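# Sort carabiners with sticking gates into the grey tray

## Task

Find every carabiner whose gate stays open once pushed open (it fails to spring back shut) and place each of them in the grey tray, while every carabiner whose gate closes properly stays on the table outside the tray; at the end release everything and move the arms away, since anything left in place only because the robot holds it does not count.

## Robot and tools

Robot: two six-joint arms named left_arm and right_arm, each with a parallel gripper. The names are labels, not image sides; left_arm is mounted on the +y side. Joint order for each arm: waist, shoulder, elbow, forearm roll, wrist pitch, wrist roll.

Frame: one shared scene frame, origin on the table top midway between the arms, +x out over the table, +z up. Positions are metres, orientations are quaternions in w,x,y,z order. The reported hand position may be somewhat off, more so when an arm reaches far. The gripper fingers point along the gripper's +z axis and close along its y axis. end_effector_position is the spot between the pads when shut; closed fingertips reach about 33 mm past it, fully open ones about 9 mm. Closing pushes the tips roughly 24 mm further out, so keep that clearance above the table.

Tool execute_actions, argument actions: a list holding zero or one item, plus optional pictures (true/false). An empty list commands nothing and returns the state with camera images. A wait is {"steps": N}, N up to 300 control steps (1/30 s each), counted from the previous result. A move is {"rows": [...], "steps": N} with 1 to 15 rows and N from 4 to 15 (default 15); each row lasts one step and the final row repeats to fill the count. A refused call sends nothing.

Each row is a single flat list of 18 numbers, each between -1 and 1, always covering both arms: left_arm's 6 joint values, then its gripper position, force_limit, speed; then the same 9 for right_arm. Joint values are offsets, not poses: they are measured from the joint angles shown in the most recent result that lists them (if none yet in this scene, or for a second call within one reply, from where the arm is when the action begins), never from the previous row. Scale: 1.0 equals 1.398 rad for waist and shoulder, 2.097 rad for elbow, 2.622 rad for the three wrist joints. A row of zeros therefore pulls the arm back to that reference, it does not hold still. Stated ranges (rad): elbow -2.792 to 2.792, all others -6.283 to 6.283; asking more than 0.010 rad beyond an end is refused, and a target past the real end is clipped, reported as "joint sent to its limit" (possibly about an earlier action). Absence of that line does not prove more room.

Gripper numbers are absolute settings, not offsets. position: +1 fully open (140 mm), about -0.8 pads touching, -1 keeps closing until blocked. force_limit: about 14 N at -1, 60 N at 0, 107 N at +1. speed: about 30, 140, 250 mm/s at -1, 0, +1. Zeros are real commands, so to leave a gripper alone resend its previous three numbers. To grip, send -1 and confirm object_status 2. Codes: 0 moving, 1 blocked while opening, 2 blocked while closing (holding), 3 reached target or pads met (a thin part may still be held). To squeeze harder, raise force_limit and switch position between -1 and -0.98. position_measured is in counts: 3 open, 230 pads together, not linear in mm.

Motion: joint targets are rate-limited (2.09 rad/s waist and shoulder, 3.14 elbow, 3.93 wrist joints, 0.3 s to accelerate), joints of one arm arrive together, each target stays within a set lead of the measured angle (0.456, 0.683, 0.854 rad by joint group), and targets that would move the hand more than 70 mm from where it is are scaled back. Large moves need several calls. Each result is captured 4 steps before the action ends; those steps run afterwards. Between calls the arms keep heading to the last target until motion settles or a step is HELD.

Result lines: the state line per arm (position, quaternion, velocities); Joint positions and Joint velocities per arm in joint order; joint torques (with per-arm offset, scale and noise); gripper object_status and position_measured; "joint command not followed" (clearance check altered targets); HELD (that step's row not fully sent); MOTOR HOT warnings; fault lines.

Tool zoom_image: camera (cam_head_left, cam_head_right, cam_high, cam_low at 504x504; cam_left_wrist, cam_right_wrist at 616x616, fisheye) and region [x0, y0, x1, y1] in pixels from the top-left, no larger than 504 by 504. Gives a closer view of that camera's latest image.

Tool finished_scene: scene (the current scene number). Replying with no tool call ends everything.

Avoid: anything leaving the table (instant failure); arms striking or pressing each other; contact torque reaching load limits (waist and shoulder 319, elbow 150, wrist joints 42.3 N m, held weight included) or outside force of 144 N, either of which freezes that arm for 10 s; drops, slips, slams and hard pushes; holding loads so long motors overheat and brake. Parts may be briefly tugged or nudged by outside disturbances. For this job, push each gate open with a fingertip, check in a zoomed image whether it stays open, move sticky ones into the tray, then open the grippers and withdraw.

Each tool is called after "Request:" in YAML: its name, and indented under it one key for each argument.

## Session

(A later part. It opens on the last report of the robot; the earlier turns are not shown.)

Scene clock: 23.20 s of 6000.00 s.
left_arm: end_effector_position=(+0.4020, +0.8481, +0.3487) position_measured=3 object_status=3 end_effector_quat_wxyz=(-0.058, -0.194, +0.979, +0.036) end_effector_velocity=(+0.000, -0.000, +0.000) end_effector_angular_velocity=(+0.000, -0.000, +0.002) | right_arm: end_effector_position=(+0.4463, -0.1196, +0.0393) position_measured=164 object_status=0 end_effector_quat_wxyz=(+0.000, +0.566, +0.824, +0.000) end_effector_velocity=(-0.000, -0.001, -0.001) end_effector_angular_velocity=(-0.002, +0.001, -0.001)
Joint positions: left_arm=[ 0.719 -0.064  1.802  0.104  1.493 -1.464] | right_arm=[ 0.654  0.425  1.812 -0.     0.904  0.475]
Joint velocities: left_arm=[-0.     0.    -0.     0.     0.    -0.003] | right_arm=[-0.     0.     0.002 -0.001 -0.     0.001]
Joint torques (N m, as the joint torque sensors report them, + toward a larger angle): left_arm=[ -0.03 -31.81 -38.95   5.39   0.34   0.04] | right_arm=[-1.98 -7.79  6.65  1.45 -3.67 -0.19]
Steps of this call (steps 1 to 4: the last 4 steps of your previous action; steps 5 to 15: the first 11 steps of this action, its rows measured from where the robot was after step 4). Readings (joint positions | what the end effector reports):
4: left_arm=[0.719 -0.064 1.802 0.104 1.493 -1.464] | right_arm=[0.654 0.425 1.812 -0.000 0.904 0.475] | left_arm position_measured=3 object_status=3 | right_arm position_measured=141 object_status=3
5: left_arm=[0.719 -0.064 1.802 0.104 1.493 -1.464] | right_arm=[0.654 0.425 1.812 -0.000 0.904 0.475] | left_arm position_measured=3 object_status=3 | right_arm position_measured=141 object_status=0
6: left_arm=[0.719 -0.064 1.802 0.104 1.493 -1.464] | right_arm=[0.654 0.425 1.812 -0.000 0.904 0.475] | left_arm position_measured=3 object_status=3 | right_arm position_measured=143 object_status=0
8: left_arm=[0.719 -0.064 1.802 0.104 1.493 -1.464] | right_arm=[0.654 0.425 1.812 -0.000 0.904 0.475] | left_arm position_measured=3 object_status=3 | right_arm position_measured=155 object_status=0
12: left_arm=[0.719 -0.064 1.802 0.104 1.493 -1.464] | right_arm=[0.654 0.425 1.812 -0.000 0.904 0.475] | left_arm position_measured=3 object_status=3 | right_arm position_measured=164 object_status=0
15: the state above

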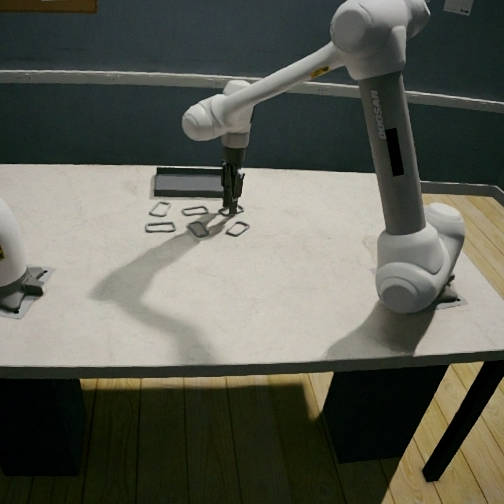

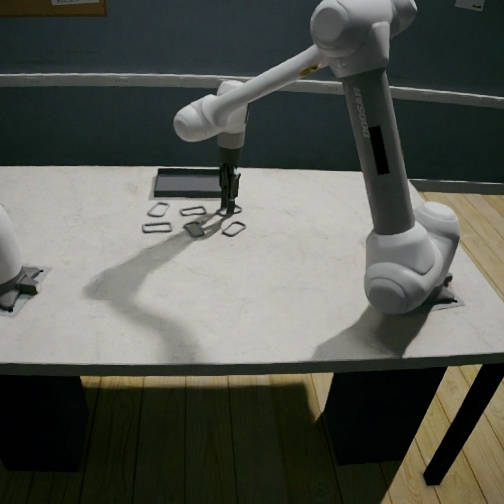

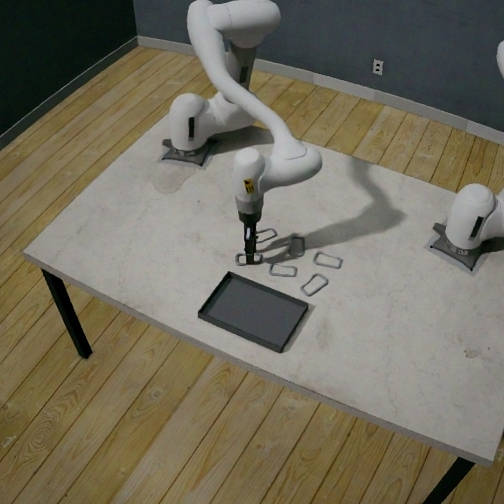

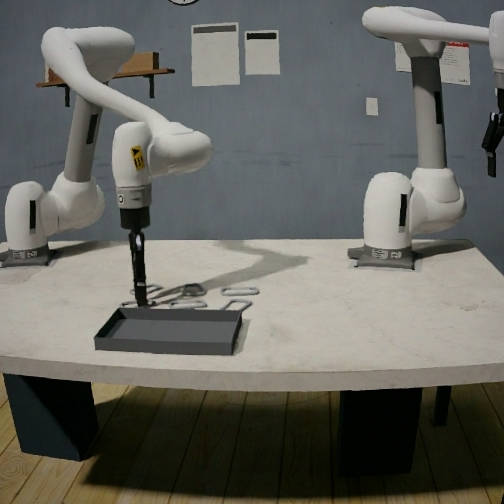

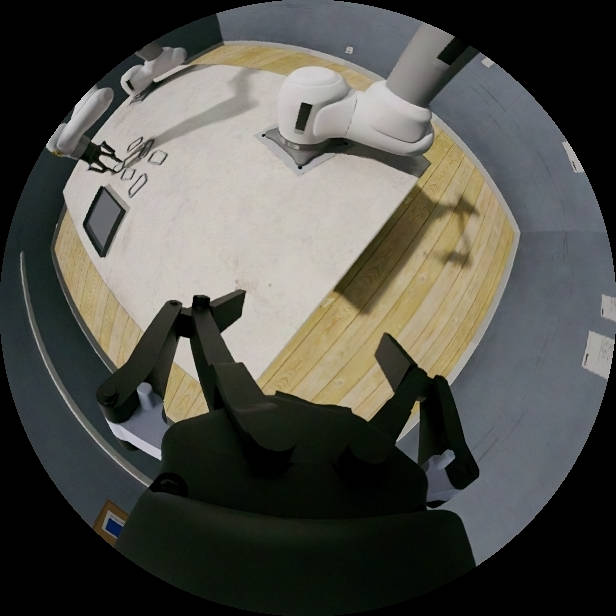

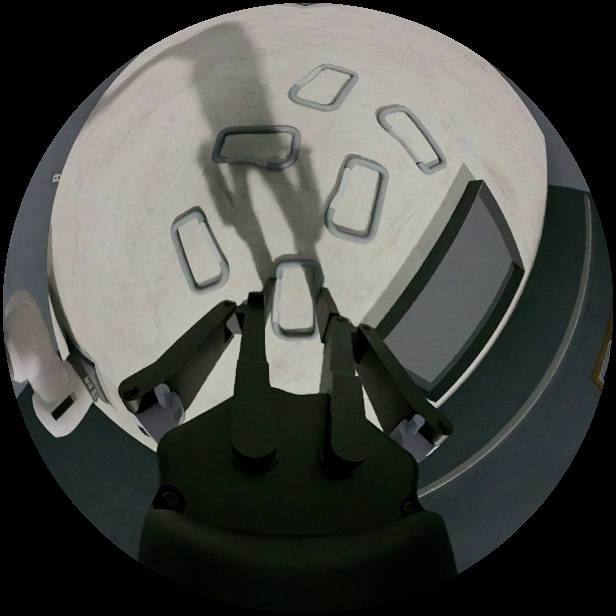

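Request:
execute_actions:
  actions:
    - {"rows":[[0,0,0,0,0,0,1,0,0.5,0,-0.002,-0.001,0,0.0017,0,-0.4,-0.4,-0.3]],"steps":15}
  pictures: true

Request:
zoom_image:
  camera: "cam_right_wrist"
  region: [220,200,400,380]

Scene clock: 23.73 s of 6000.00 s.
left_arm: end_effector_position=(+0.4020, +0.8481, +0.3487) position_measured=3 object_status=3 end_effector_quat_wxyz=(-0.058, -0.194, +0.979, +0.036) end_effector_velocity=(+0.001, -0.001, +0.000) end_effector_angular_velocity=(-0.000, -0.000, -0.002) | right_arm: end_effector_position=(+0.4463, -0.1195, +0.0418) position_measured=179 object_status=3 end_effector_quat_wxyz=(+0.000, +0.566, +0.824, +0.000) end_effector_velocity=(+0.001, +0.001, +0.004) end_effector_angular_velocity=(+0.005, -0.004, +0.000)
Joint positions: left_arm=[ 0.719 -0.064  1.802  0.104  1.493 -1.464] | right_arm=[ 0.654  0.423  1.81  -0.     0.909  0.475]
Joint velocities: left_arm=[-0.003 -0.     0.    -0.001  0.    -0.001] | right_arm=[-0.    -0.005 -0.002  0.     0.001 -0.001]
Joint torques (N m, as the joint torque sensors report them, + toward a larger angle): left_arm=[ -0.76 -32.14 -38.79   5.41   0.43   0.08] | right_arm=[  3.75 -77.94 -30.9    3.66  -0.21  -0.2 ]
Steps of this call (steps 1 to 4: the last 4 steps of your previous action; step 5: the robot went on to your last target; steps 6 to 16: the first 11 steps of this action). Readings (joint positions | what the end effector reports):
6: left_arm=[0.719 -0.064 1.802 0.104 1.493 -1.464] | right_arm=[0.654 0.425 1.812 -0.000 0.904 0.475] | left_arm position_measured=3 object_status=3 | right_arm position_measured=164 object_status=0
7: left_arm=[0.719 -0.064 1.802 0.104 1.493 -1.464] | right_arm=[0.654 0.425 1.812 -0.000 0.905 0.475] | left_arm position_measured=3 object_status=3 | right_arm position_measured=164 object_status=0
9: left_arm=[0.719 -0.064 1.802 0.104 1.493 -1.464] | right_arm=[0.654 0.424 1.811 -0.000 0.907 0.475] | left_arm position_measured=3 object_status=3 | right_arm position_measured=176 object_status=0
13: left_arm=[0.719 -0.064 1.802 0.104 1.493 -1.464] | right_arm=[0.654 0.423 1.811 -0.000 0.908 0.475] | left_arm position_measured=3 object_status=3 | right_arm position_measured=179 object_status=0
16: the state above

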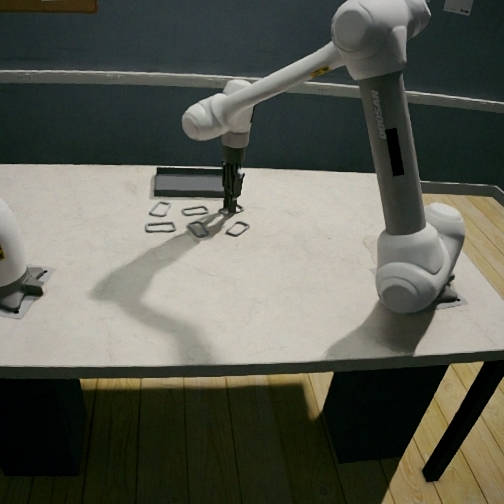

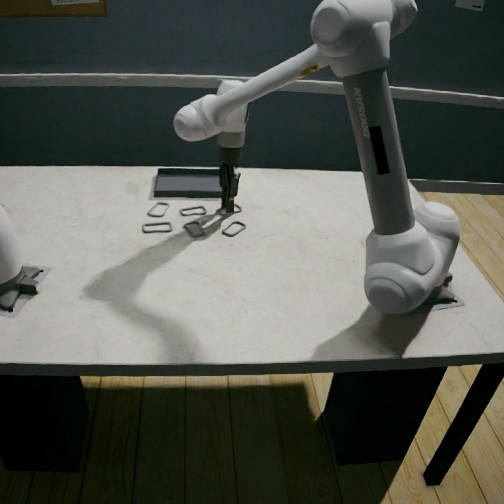

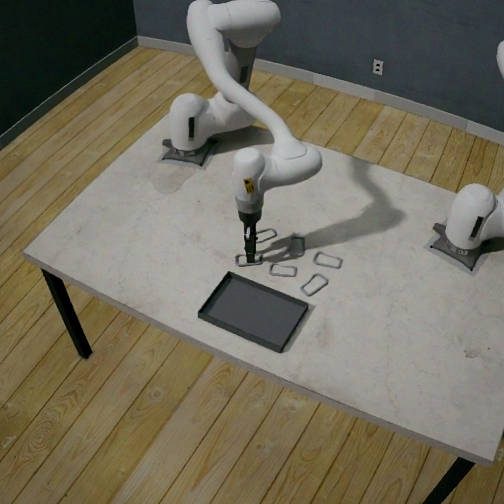

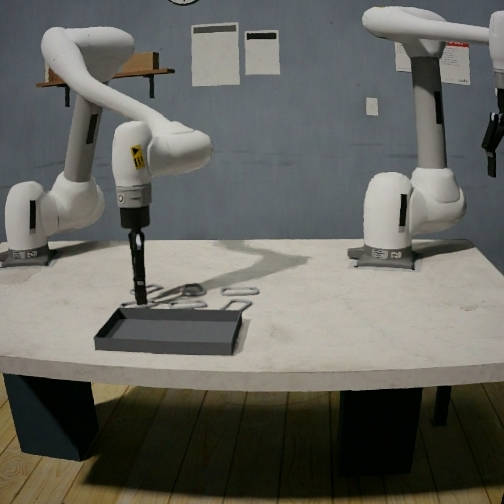

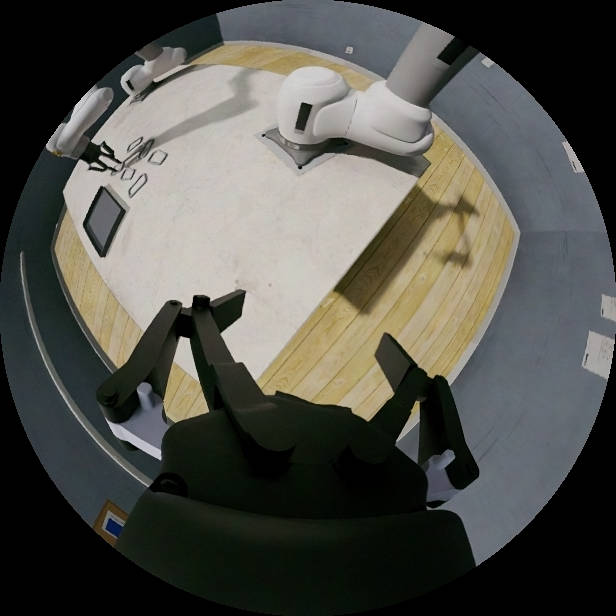

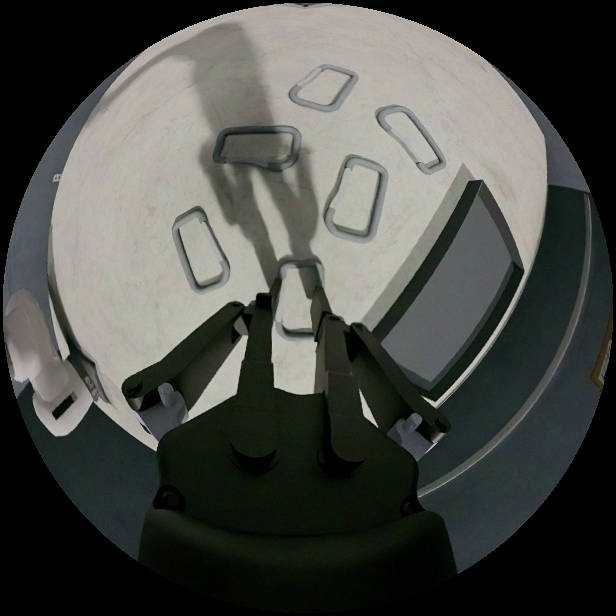

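Region (220, 200, 400, 380) of cam_right_wrist's 616x616 image, scaled by 2.800, with more detail than that image has.

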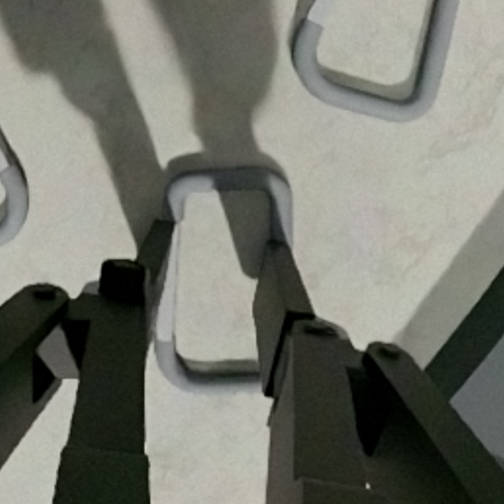

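Request:
execute_actions:
  actions:
    - {"rows":[[0,0,0,0,0,0,1,0,0.5,0,0.001,0.0005,0,-0.0008,0,-0.1,-0.4,0.3]],"steps":12}
  pictures: false

Request:
execute_actions:
  actions:
    - {"rows":[[0,0,0,0,0,0,1,0,0.5,0,0,0,0,0,0,-0.4,0,-0.5]],"steps":15}
  pictures: true

Request:
zoom_image:
  camera: "cam_right_wrist"
  region: [220,200,400,380]

Scene clock: 24.33 s of 6000.00 s.
left_arm: end_effector_position=(+0.4020, +0.8481, +0.3487) position_measured=3 object_status=3 end_effector_quat_wxyz=(-0.058, -0.194, +0.979, +0.036) end_effector_velocity=(-0.000, -0.000, +0.001) end_effector_angular_velocity=(-0.000, -0.002, +0.002) | right_arm: end_effector_position=(+0.4463, -0.1196, +0.0406) position_measured=141 object_status=0 end_effector_quat_wxyz=(+0.000, +0.566, +0.824, +0.000) end_effector_velocity=(-0.001, -0.001, -0.002) end_effector_angular_velocity=(-0.001, +0.002, +0.001)
Joint positions: left_arm=[ 0.719 -0.064  1.802  0.104  1.493 -1.464] | right_arm=[ 0.654  0.424  1.811 -0.     0.907  0.475]
Joint velocities: left_arm=[-0.    -0.001  0.    -0.001  0.    -0.001] | right_arm=[ 0.     0.002  0.002  0.    -0.002 -0.001]
Joint torques (N m, as the joint torque sensors report them, + toward a larger angle): left_arm=[ -0.23 -32.11 -39.14   5.4    0.41  -0.02] | right_arm=[  3.04 -77.48 -31.91   3.62  -0.1   -0.28]
Steps of this call (steps 1 to 4: the last 4 steps of your previous action; steps 5 to 10: the robot went on to your last target; steps 11 to 18: the first 8 steps of this action). Readings (joint positions | what the end effector reports):
11: left_arm=[0.719 -0.064 1.802 0.104 1.493 -1.464] | right_arm=[0.654 0.422 1.810 -0.000 0.909 0.475] | left_arm position_measured=3 object_status=3 | right_arm position_measured=179 object_status=0
12: left_arm=[0.719 -0.064 1.802 0.104 1.493 -1.464] | right_arm=[0.654 0.422 1.810 -0.000 0.909 0.475] | left_arm position_measured=3 object_status=3 | right_arm position_measured=176 object_status=0
14: left_arm=[0.719 -0.064 1.802 0.104 1.493 -1.464] | right_arm=[0.654 0.423 1.811 -0.000 0.908 0.475] | left_arm position_measured=3 object_status=3 | right_arm position_measured=157 object_status=0
18: the state above

Scene clock: 24.83 s of 6000.00 s.
left_arm: end_effector_position=(+0.4020, +0.8481, +0.3487) position_measured=3 object_status=3 end_effector_quat_wxyz=(-0.058, -0.194, +0.979, +0.036) end_effector_velocity=(+0.000, -0.000, +0.000) end_effector_angular_velocity=(+0.001, +0.000, -0.000) | right_arm: end_effector_position=(+0.4463, -0.1196, +0.0405) position_measured=179 object_status=0 end_effector_quat_wxyz=(+0.000, +0.566, +0.824, +0.000) end_effector_velocity=(-0.000, -0.000, -0.001) end_effector_angular_velocity=(-0.001, +0.002, -0.001)
Joint positions: left_arm=[ 0.719 -0.064  1.802  0.104  1.493 -1.464] | right_arm=[ 0.654  0.424  1.811 -0.     0.906  0.475]
Joint velocities: left_arm=[-0.001 -0.    -0.     0.001  0.    -0.001] | right_arm=[-0.     0.001  0.     0.001  0.001  0.   ]
Joint torques (N m, as the joint torque sensors report them, + toward a larger angle): left_arm=[ -0.04 -32.52 -39.11   5.42   0.43   0.  ] | right_arm=[ -1.29 -31.08 -11.04   1.63  -4.56  -0.17]
Steps of this call (steps 1 to 4: the last 4 steps of your previous action; steps 5 to 15: the first 11 steps of this action, its rows measured from where the robot was after step 4). Readings (joint positions | what the end effector reports):
4: left_arm=[0.719 -0.064 1.802 0.104 1.493 -1.464] | right_arm=[0.654 0.424 1.811 -0.000 0.907 0.475] | left_arm position_measured=3 object_status=3 | right_arm position_measured=141 object_status=3
5: left_arm=[0.719 -0.064 1.802 0.104 1.493 -1.464] | right_arm=[0.654 0.424 1.811 -0.000 0.907 0.475] | left_arm position_measured=3 object_status=3 | right_arm position_measured=141 object_status=0
6: left_arm=[0.719 -0.064 1.802 0.104 1.493 -1.464] | right_arm=[0.654 0.424 1.811 -0.000 0.907 0.475] | left_arm position_measured=3 object_status=3 | right_arm position_measured=143 object_status=0
8: left_arm=[0.719 -0.064 1.802 0.104 1.493 -1.464] | right_arm=[0.654 0.424 1.811 -0.000 0.907 0.475] | left_arm position_measured=3 object_status=3 | right_arm position_measured=152 object_status=0
12: left_arm=[0.719 -0.064 1.802 0.104 1.493 -1.464] | right_arm=[0.654 0.424 1.811 -0.000 0.906 0.475] | left_arm position_measured=3 object_status=3 | right_arm position_measured=171 object_status=0
15: the state above

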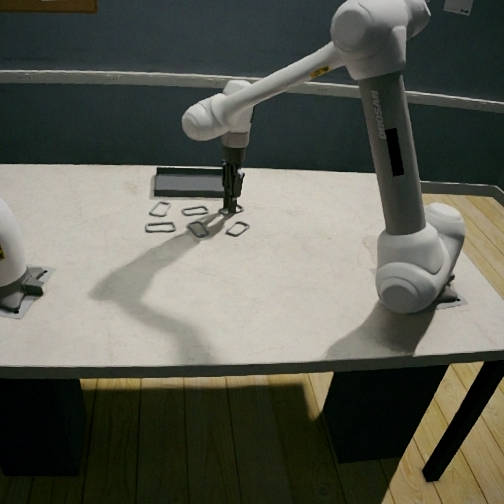

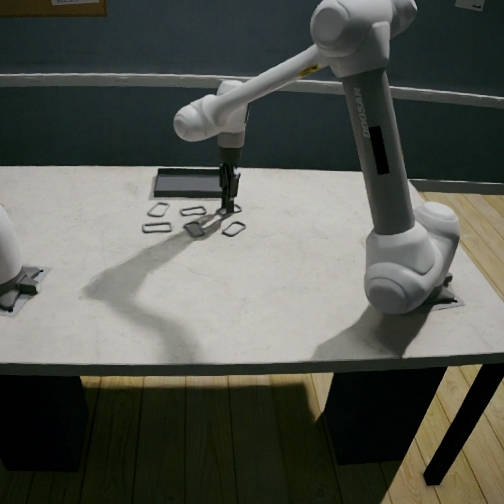

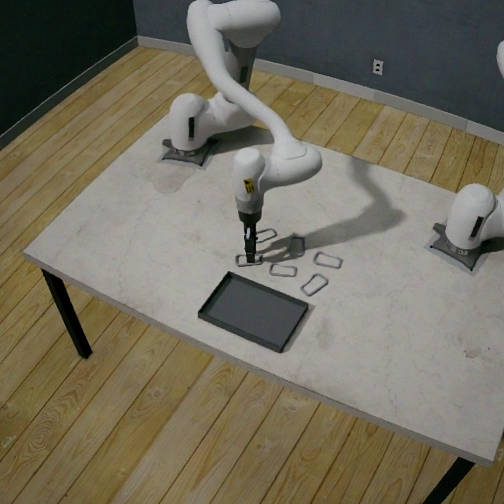

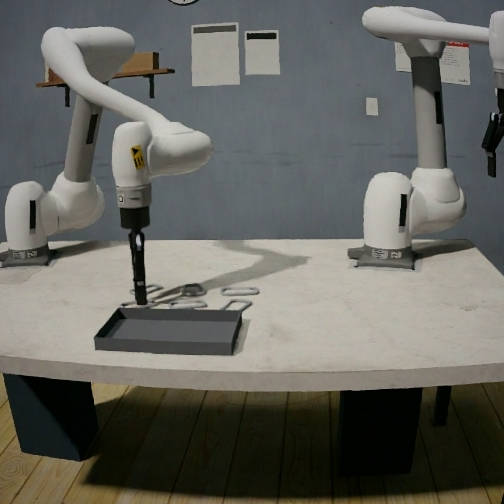

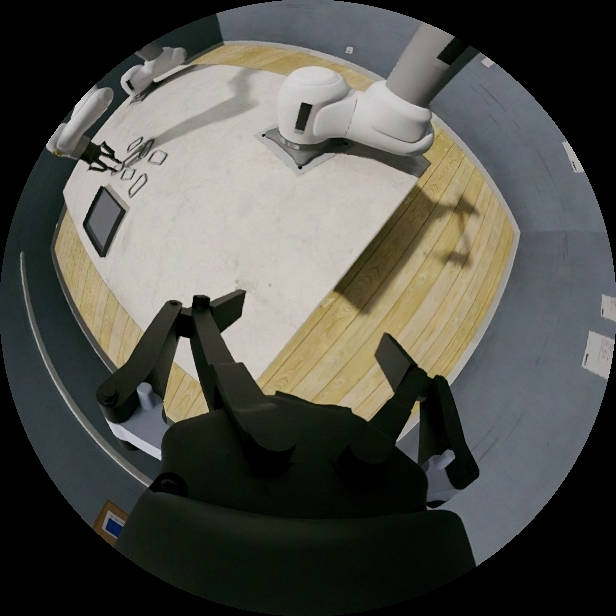

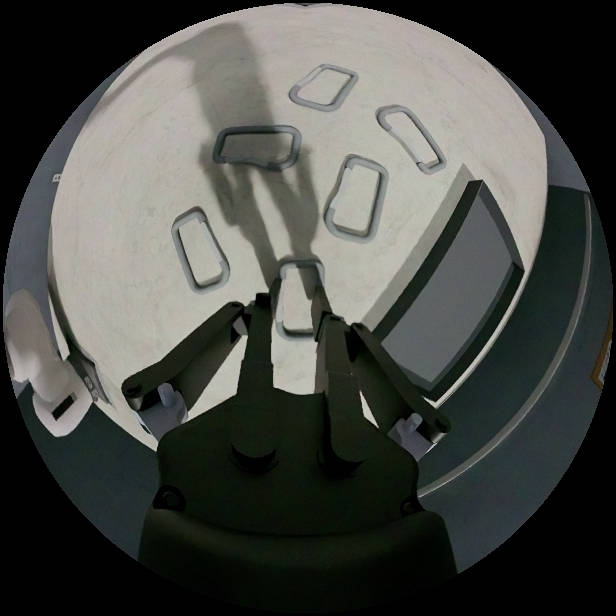

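Region (220, 200, 400, 380) of cam_right_wrist's 616x616 image, scaled by 2.800, with more detail than that image has.

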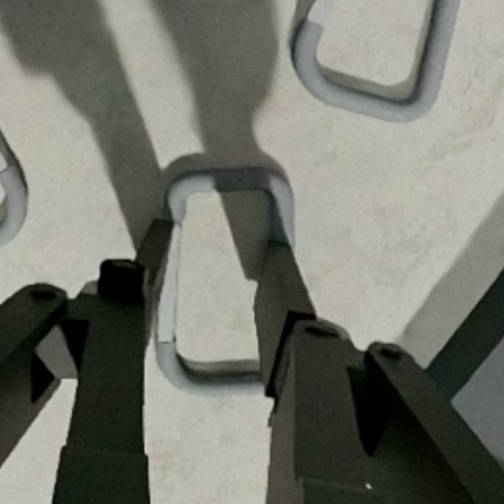

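Request:
execute_actions:
  actions:
    - {"rows":[[0,0,0,0,0,0,1,0,0.5,0,-0.0008,-0.0004,0,0.0007,0,-0.5,0,-0.5]],"steps":15}
  pictures: true

Request:
zoom_image:
  camera: "cam_right_wrist"
  region: [220,200,400,380]

Scene clock: 25.47 s of 6000.00 s.
left_arm: end_effector_position=(+0.4020, +0.8481, +0.3487) position_measured=3 object_status=3 end_effector_quat_wxyz=(-0.058, -0.194, +0.979, +0.036) end_effector_velocity=(-0.000, +0.001, -0.000) end_effector_angular_velocity=(-0.001, +0.001, +0.000) | right_arm: end_effector_position=(+0.4463, -0.1196, +0.0414) position_measured=192 object_status=3 end_effector_quat_wxyz=(+0.000, +0.566, +0.824, -0.000) end_effector_velocity=(+0.000, +0.001, +0.001) end_effector_angular_velocity=(+0.002, -0.001, -0.000)
Joint positions: left_arm=[ 0.719 -0.064  1.802  0.104  1.493 -1.464] | right_arm=[ 0.654  0.423  1.81  -0.     0.908  0.475]
Joint velocities: left_arm=[ 0.002  0.001  0.    -0.    -0.     0.001] | right_arm=[ 0.    -0.001 -0.001  0.     0.     0.   ]
Joint torques (N m, as the joint torque sensors report them, + toward a larger angle): left_arm=[ -0.99 -32.02 -39.     5.48   0.4   -0.01] | right_arm=[  1.99 -65.61 -25.57   2.95  -0.28  -0.29]
Steps of this call (steps 1 to 4: the last 4 steps of your previous action; steps 5 to 8: the robot went on to your last target; steps 9 to 19: the first 11 steps of this action). Readings (joint positions | what the end effector reports):
9: left_arm=[0.719 -0.064 1.802 0.104 1.493 -1.464] | right_arm=[0.654 0.424 1.811 -0.000 0.907 0.475] | left_arm position_measured=3 object_status=3 | right_arm position_measured=179 object_status=0
10: left_arm=[0.719 -0.064 1.802 0.104 1.493 -1.464] | right_arm=[0.654 0.424 1.811 -0.000 0.907 0.475] | left_arm position_measured=3 object_status=3 | right_arm position_measured=180 object_status=0
12: left_arm=[0.719 -0.064 1.802 0.104 1.493 -1.464] | right_arm=[0.654 0.423 1.811 -0.000 0.908 0.475] | left_arm position_measured=3 object_status=3 | right_arm position_measured=189 object_status=0
16: left_arm=[0.719 -0.064 1.802 0.104 1.493 -1.464] | right_arm=[0.654 0.423 1.810 -0.000 0.908 0.475] | left_arm position_measured=3 object_status=3 | right_arm position_measured=192 object_status=0
19: the state above

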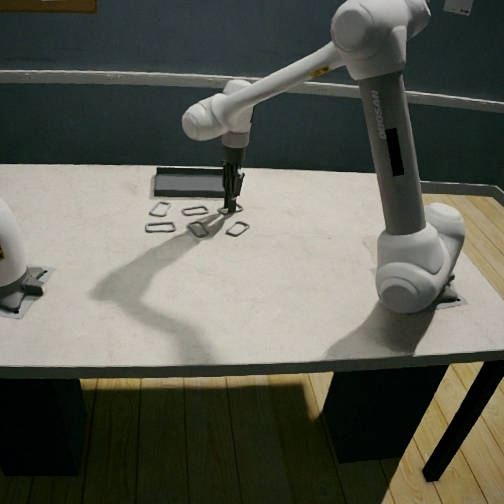

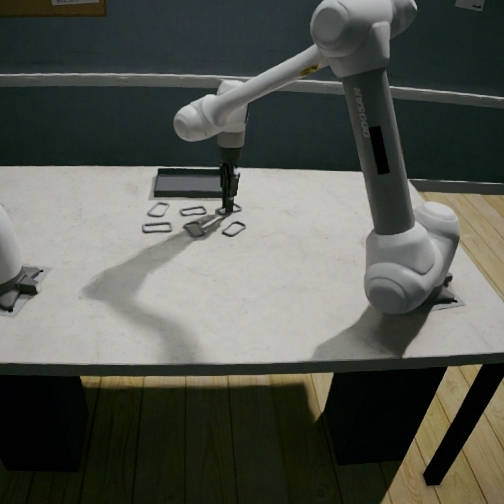

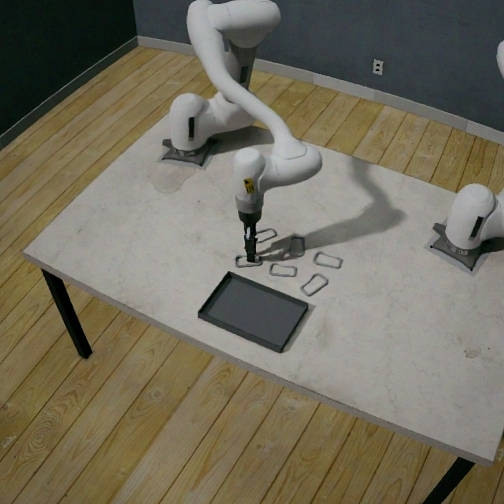

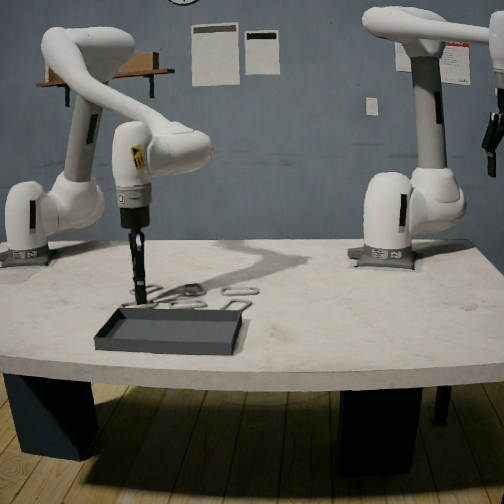

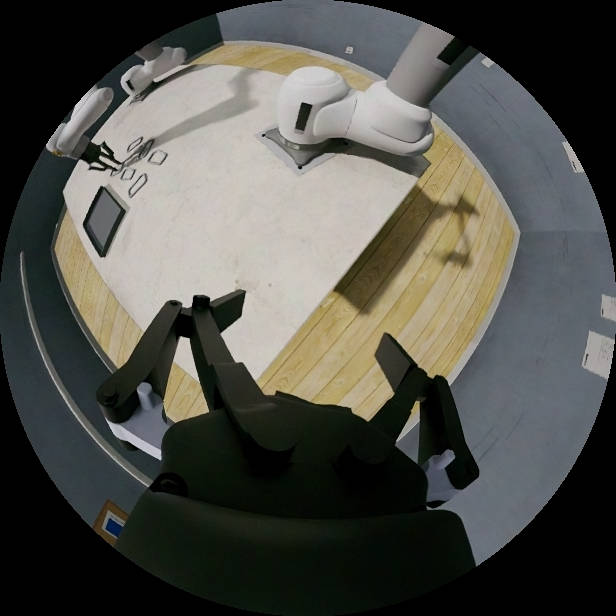

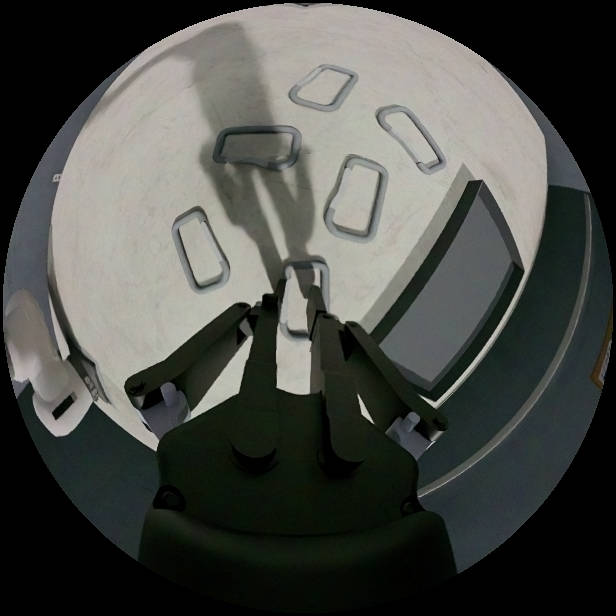

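Region (220, 200, 400, 380) of cam_right_wrist's 616x616 image, scaled by 2.800, with more detail than that image has.

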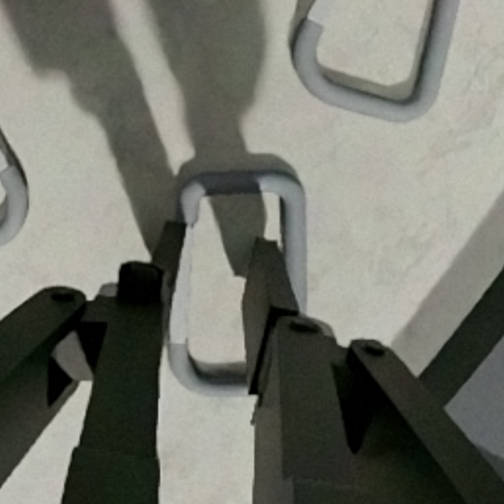

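Request:
execute_actions:
  actions:
    - {"rows":[[0,0,0,0,0,0,1,0,0.5,0,-0.003,-0.0015,0,0.0026,0,-0.1,-0.4,0.3],[0,0,0,0,0,0,1,0,0.5,0,-0.008,-0.004,0,0.007,0,-0.1,-0.4,0.3],[0,0,0,0,0,0,1,0,0.5,0,-0.016,-0.008,0,0.014,0,-0.1,-0.4,0.3]],"steps":15}
  pictures: true

Request:
zoom_image:
  camera: "cam_right_wrist"
  region: [200,180,420,400]

Scene clock: 26.13 s of 6000.00 s.
left_arm: end_effector_position=(+0.4020, +0.8481, +0.3487) position_measured=3 object_status=3 end_effector_quat_wxyz=(-0.058, -0.194, +0.979, +0.036) end_effector_velocity=(-0.000, +0.000, +0.001) end_effector_angular_velocity=(+0.001, -0.001, +0.001) | right_arm: end_effector_position=(+0.4471, -0.1187, +0.0639) position_measured=141 object_status=0 end_effector_quat_wxyz=(+0.000, +0.566, +0.824, +0.001) end_effector_velocity=(-0.000, -0.000, +0.006) end_effector_angular_velocity=(-0.001, +0.001, +0.000)
Joint positions: left_arm=[ 0.719 -0.064  1.802  0.104  1.493 -1.464] | right_arm=[ 0.654  0.401  1.794 -0.     0.944  0.475]
Joint velocities: left_arm=[ 0.001 -0.001 -0.     0.001  0.    -0.   ] | right_arm=[ 0.    -0.006 -0.004  0.     0.011 -0.001]
Joint torques (N m, as the joint torque sensors report them, + toward a larger angle): left_arm=[ -0.6  -32.38 -39.49   5.51   0.26   0.01] | right_arm=[  2.32 -75.47 -33.05   3.59  -0.18  -0.54]
Steps of this call (steps 1 to 4: the last 4 steps of your previous action; steps 5 to 9: the robot went on to your last target; steps 10 to 20: the first 11 steps of this action). Readings (joint positions | what the end effector reports):
10: left_arm=[0.719 -0.064 1.802 0.104 1.493 -1.464] | right_arm=[0.654 0.423 1.810 -0.000 0.908 0.475] | left_arm position_measured=3 object_status=3 | right_arm position_measured=192 object_status=0
11: left_arm=[0.719 -0.064 1.802 0.104 1.493 -1.464] | right_arm=[0.654 0.422 1.809 -0.000 0.910 0.475] | left_arm position_measured=3 object_status=3 | right_arm position_measured=188 object_status=0
13: left_arm=[0.719 -0.064 1.802 0.104 1.493 -1.464] | right_arm=[0.654 0.415 1.804 -0.000 0.922 0.475] | left_arm position_measured=3 object_status=3 | right_arm position_measured=170 object_status=0
17: left_arm=[0.719 -0.064 1.802 0.104 1.493 -1.464] | right_arm=[0.654 0.403 1.795 -0.000 0.942 0.475] | left_arm position_measured=3 object_status=3 | right_arm position_measured=141 object_status=0
20: the state above

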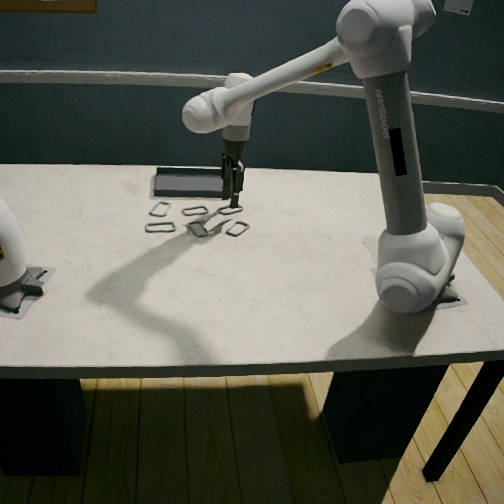

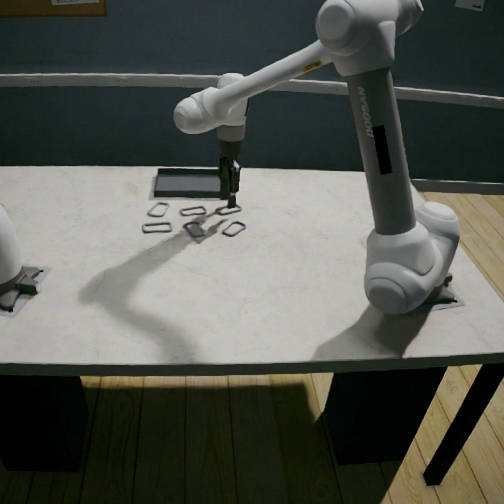

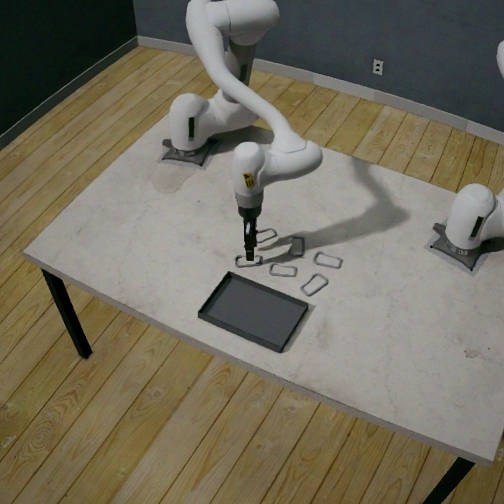

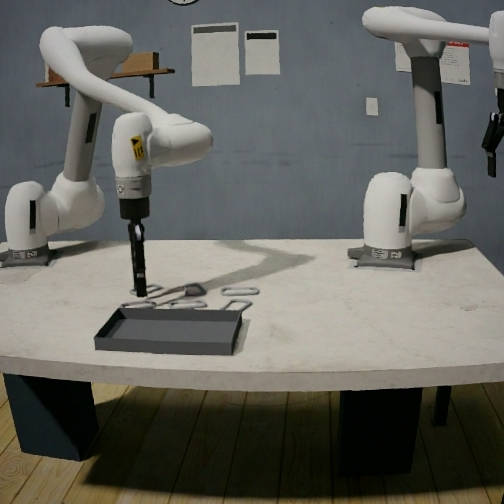

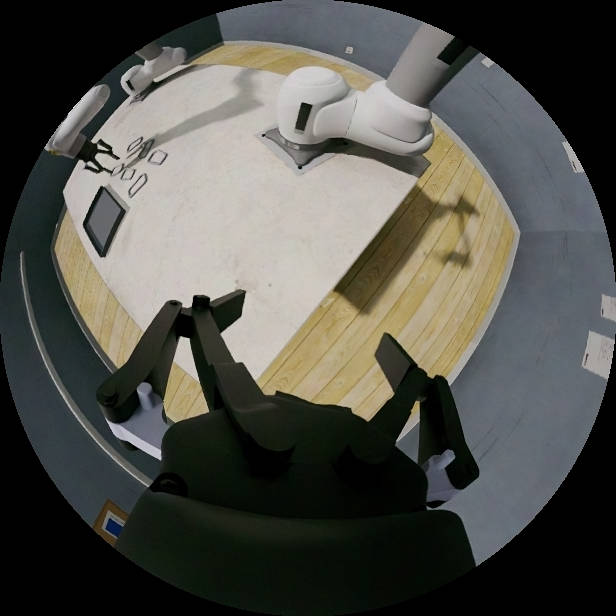

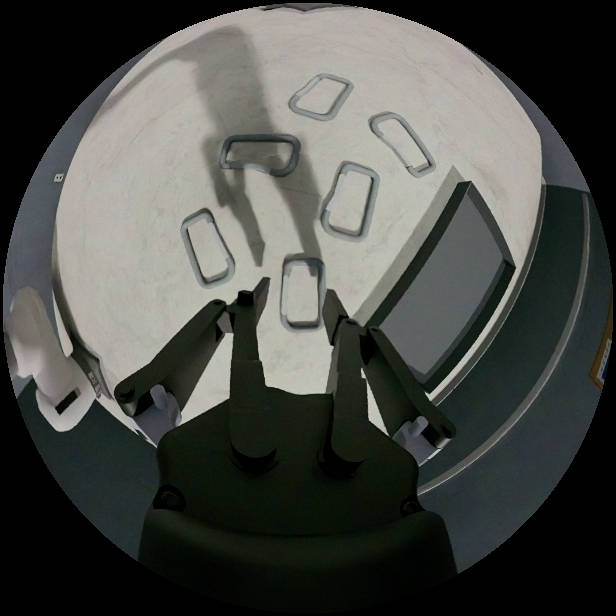

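Region (200, 180, 420, 400) of cam_right_wrist's 616x616 image, scaled by 2.291, with more detail than that image has.

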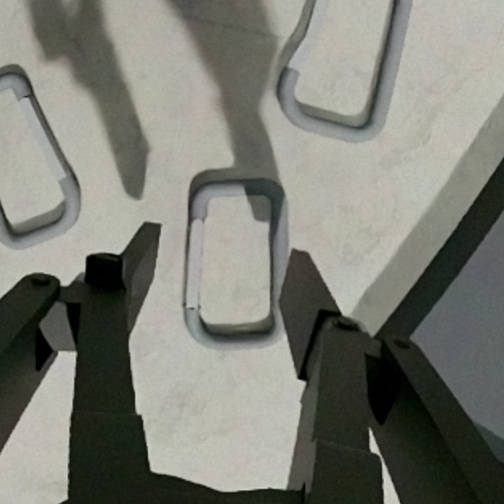

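Request:
execute_actions:
  actions:
    - {"rows":[[0,0,0,0,0,0,1,0,0.5,0,0,0,0,0,0,0.05,-0.4,0.3],[0,0,0,0,0,0,1,0,0.5,0,0,0,0,0,0,0.05,-0.4,0.3],[0,0,0,0,0,0,1,0,0.5,0,0.0168,0.008,0,-0.0145,0,0.05,-0.4,0.3]],"steps":15}
  pictures: false

Request:
execute_actions:
  actions:
    - {"rows":[[0,0,0,0,0,0,1,0,0.5,0,0,0,0,0,0,-0.25,0,-0.5]],"steps":15}
  pictures: true

Request:
zoom_image:
  camera: "cam_right_wrist"
  region: [220,200,400,380]

Scene clock: 26.97 s of 6000.00 s.
left_arm: end_effector_position=(+0.4020, +0.8481, +0.3487) position_measured=3 object_status=3 end_effector_quat_wxyz=(-0.058, -0.194, +0.979, +0.036) end_effector_velocity=(+0.000, -0.000, -0.001) end_effector_angular_velocity=(-0.001, +0.001, +0.001) | right_arm: end_effector_position=(+0.4465, -0.1193, +0.0409) position_measured=123 object_status=3 end_effector_quat_wxyz=(+0.000, +0.566, +0.824, +0.000) end_effector_velocity=(+0.000, -0.000, -0.009) end_effector_angular_velocity=(-0.000, -0.001, +0.000)
Joint positions: left_arm=[ 0.719 -0.064  1.802  0.104  1.493 -1.464] | right_arm=[ 0.654  0.424  1.81  -0.     0.907  0.475]
Joint velocities: left_arm=[-0.     0.002 -0.    -0.    -0.    -0.001] | right_arm=[ 0.     0.009  0.006 -0.001 -0.016  0.001]
Joint torques (N m, as the joint torque sensors report them, + toward a larger angle): left_arm=[  0.02 -32.36 -39.16   5.41   0.36  -0.04] | right_arm=[  3.52 -77.58 -31.23   3.72  -0.23  -0.13]
Steps of this call (steps 1 to 4: the last 4 steps of your previous action; steps 5 to 14: the robot went on to your last target; steps 15 to 25: the first 11 steps of this action). Readings (joint positions | what the end effector reports):
15: left_arm=[0.719 -0.064 1.802 0.104 1.493 -1.464] | right_arm=[0.654 0.401 1.794 -0.000 0.945 0.475] | left_arm position_measured=3 object_status=3 | right_arm position_measured=141 object_status=0
16: left_arm=[0.719 -0.064 1.802 0.104 1.493 -1.464] | right_arm=[0.654 0.401 1.794 -0.000 0.945 0.475] | left_arm position_measured=3 object_status=3 | right_arm position_measured=138 object_status=0
18: left_arm=[0.719 -0.064 1.802 0.104 1.493 -1.464] | right_arm=[0.654 0.404 1.795 0.000 0.939 0.475] | left_arm position_measured=3 object_status=3 | right_arm position_measured=123 object_status=0
22: left_arm=[0.719 -0.064 1.802 0.104 1.493 -1.464] | right_arm=[0.654 0.422 1.809 -0.000 0.911 0.475] | left_arm position_measured=3 object_status=3 | right_arm position_measured=123 object_status=0
25: the state above

Scene clock: 27.47 s of 6000.00 s.
left_arm: end_effector_position=(+0.4020, +0.8481, +0.3487) position_measured=3 object_status=3 end_effector_quat_wxyz=(-0.058, -0.194, +0.979, +0.036) end_effector_velocity=(+0.000, -0.001, +0.001) end_effector_angular_velocity=(+0.000, -0.001, -0.001) | right_arm: end_effector_position=(+0.4465, -0.1194, +0.0402) position_measured=160 object_status=0 end_effector_quat_wxyz=(+0.000, +0.566, +0.824, +0.000) end_effector_velocity=(-0.001, -0.000, +0.000) end_effector_angular_velocity=(+0.000, -0.000, +0.000)
Joint positions: left_arm=[ 0.719 -0.064  1.802  0.104  1.493 -1.464] | right_arm=[ 0.654  0.425  1.811 -0.     0.906  0.475]
Joint velocities: left_arm=[-0.001 -0.001 -0.    -0.001 -0.     0.   ] | right_arm=[ 0.    -0.001  0.001  0.     0.    -0.   ]
Joint torques (N m, as the joint torque sensors report them, + toward a larger angle): left_arm=[ -0.62 -32.35 -39.26   5.4    0.36  -0.03] | right_arm=[  4.56 -72.55 -29.97   3.34   0.28  -0.45]
Steps of this call (steps 1 to 4: the last 4 steps of your previous action; steps 5 to 15: the first 11 steps of this action, its rows measured from where the robot was after step 4). Readings (joint positions | what the end effector reports):
4: left_arm=[0.719 -0.064 1.802 0.104 1.493 -1.464] | right_arm=[0.654 0.425 1.811 -0.000 0.906 0.475] | left_arm position_measured=3 object_status=3 | right_arm position_measured=123 object_status=3
5: left_arm=[0.719 -0.064 1.802 0.104 1.493 -1.464] | right_arm=[0.654 0.425 1.811 -0.000 0.906 0.475] | left_arm position_measured=3 object_status=3 | right_arm position_measured=123 object_status=0
6: left_arm=[0.719 -0.064 1.802 0.104 1.493 -1.464] | right_arm=[0.654 0.425 1.811 -0.000 0.906 0.475] | left_arm position_measured=3 object_status=3 | right_arm position_measured=124 object_status=0
8: left_arm=[0.719 -0.064 1.802 0.104 1.493 -1.464] | right_arm=[0.654 0.425 1.811 -0.000 0.906 0.475] | left_arm position_measured=3 object_status=3 | right_arm position_measured=133 object_status=0
12: left_arm=[0.719 -0.064 1.802 0.104 1.493 -1.464] | right_arm=[0.654 0.425 1.811 -0.000 0.906 0.475] | left_arm position_measured=3 object_status=3 | right_arm position_measured=152 object_status=0
15: the state above

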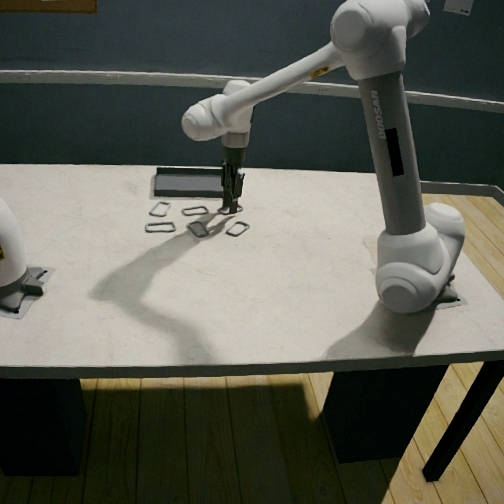

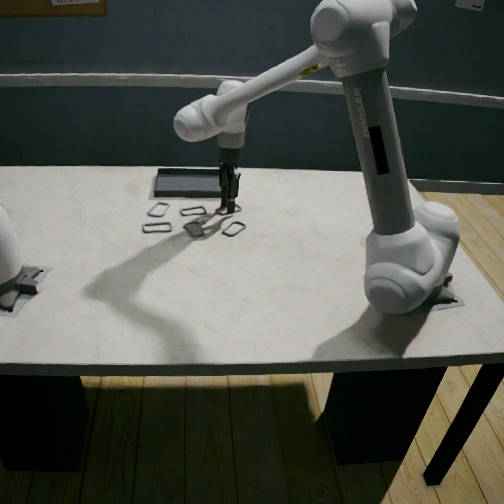

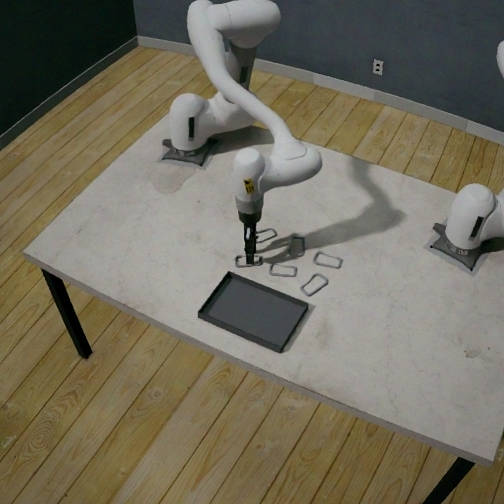

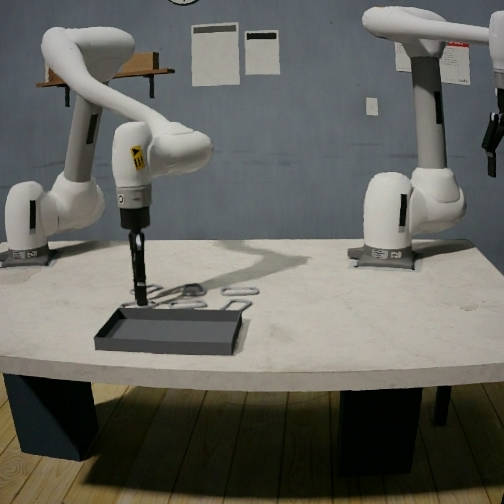

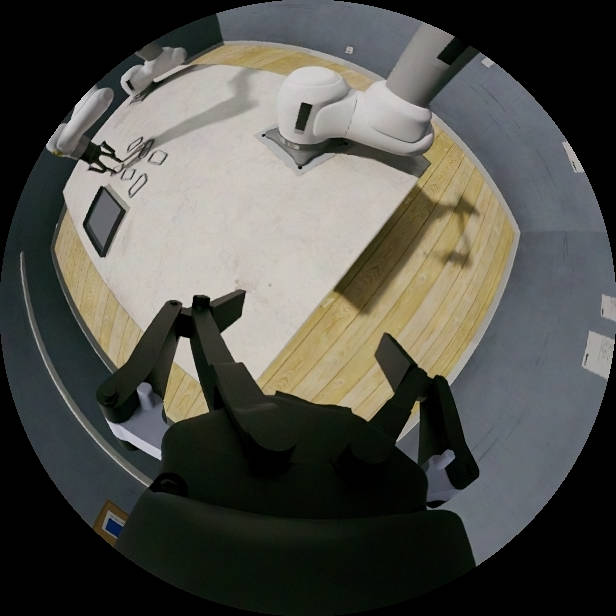

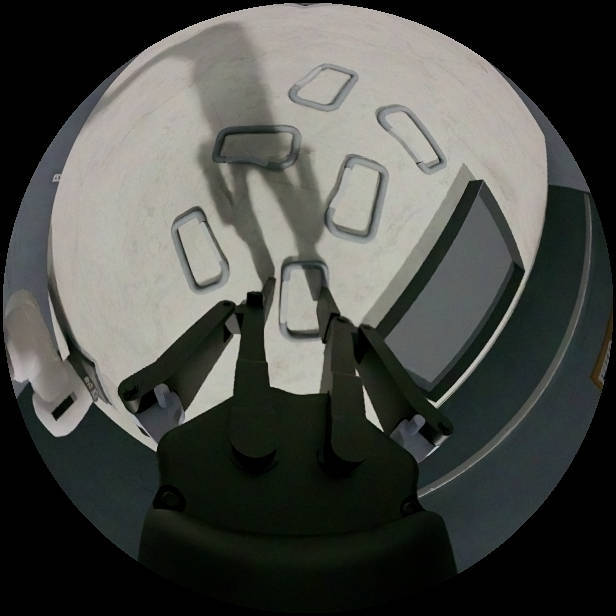

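Region (220, 200, 400, 380) of cam_right_wrist's 616x616 image, scaled by 2.800, with more detail than that image has.

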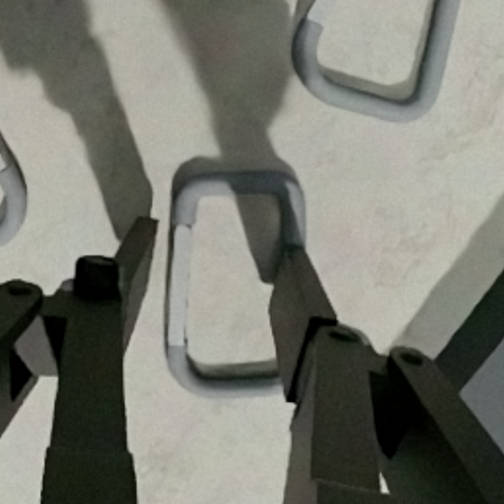

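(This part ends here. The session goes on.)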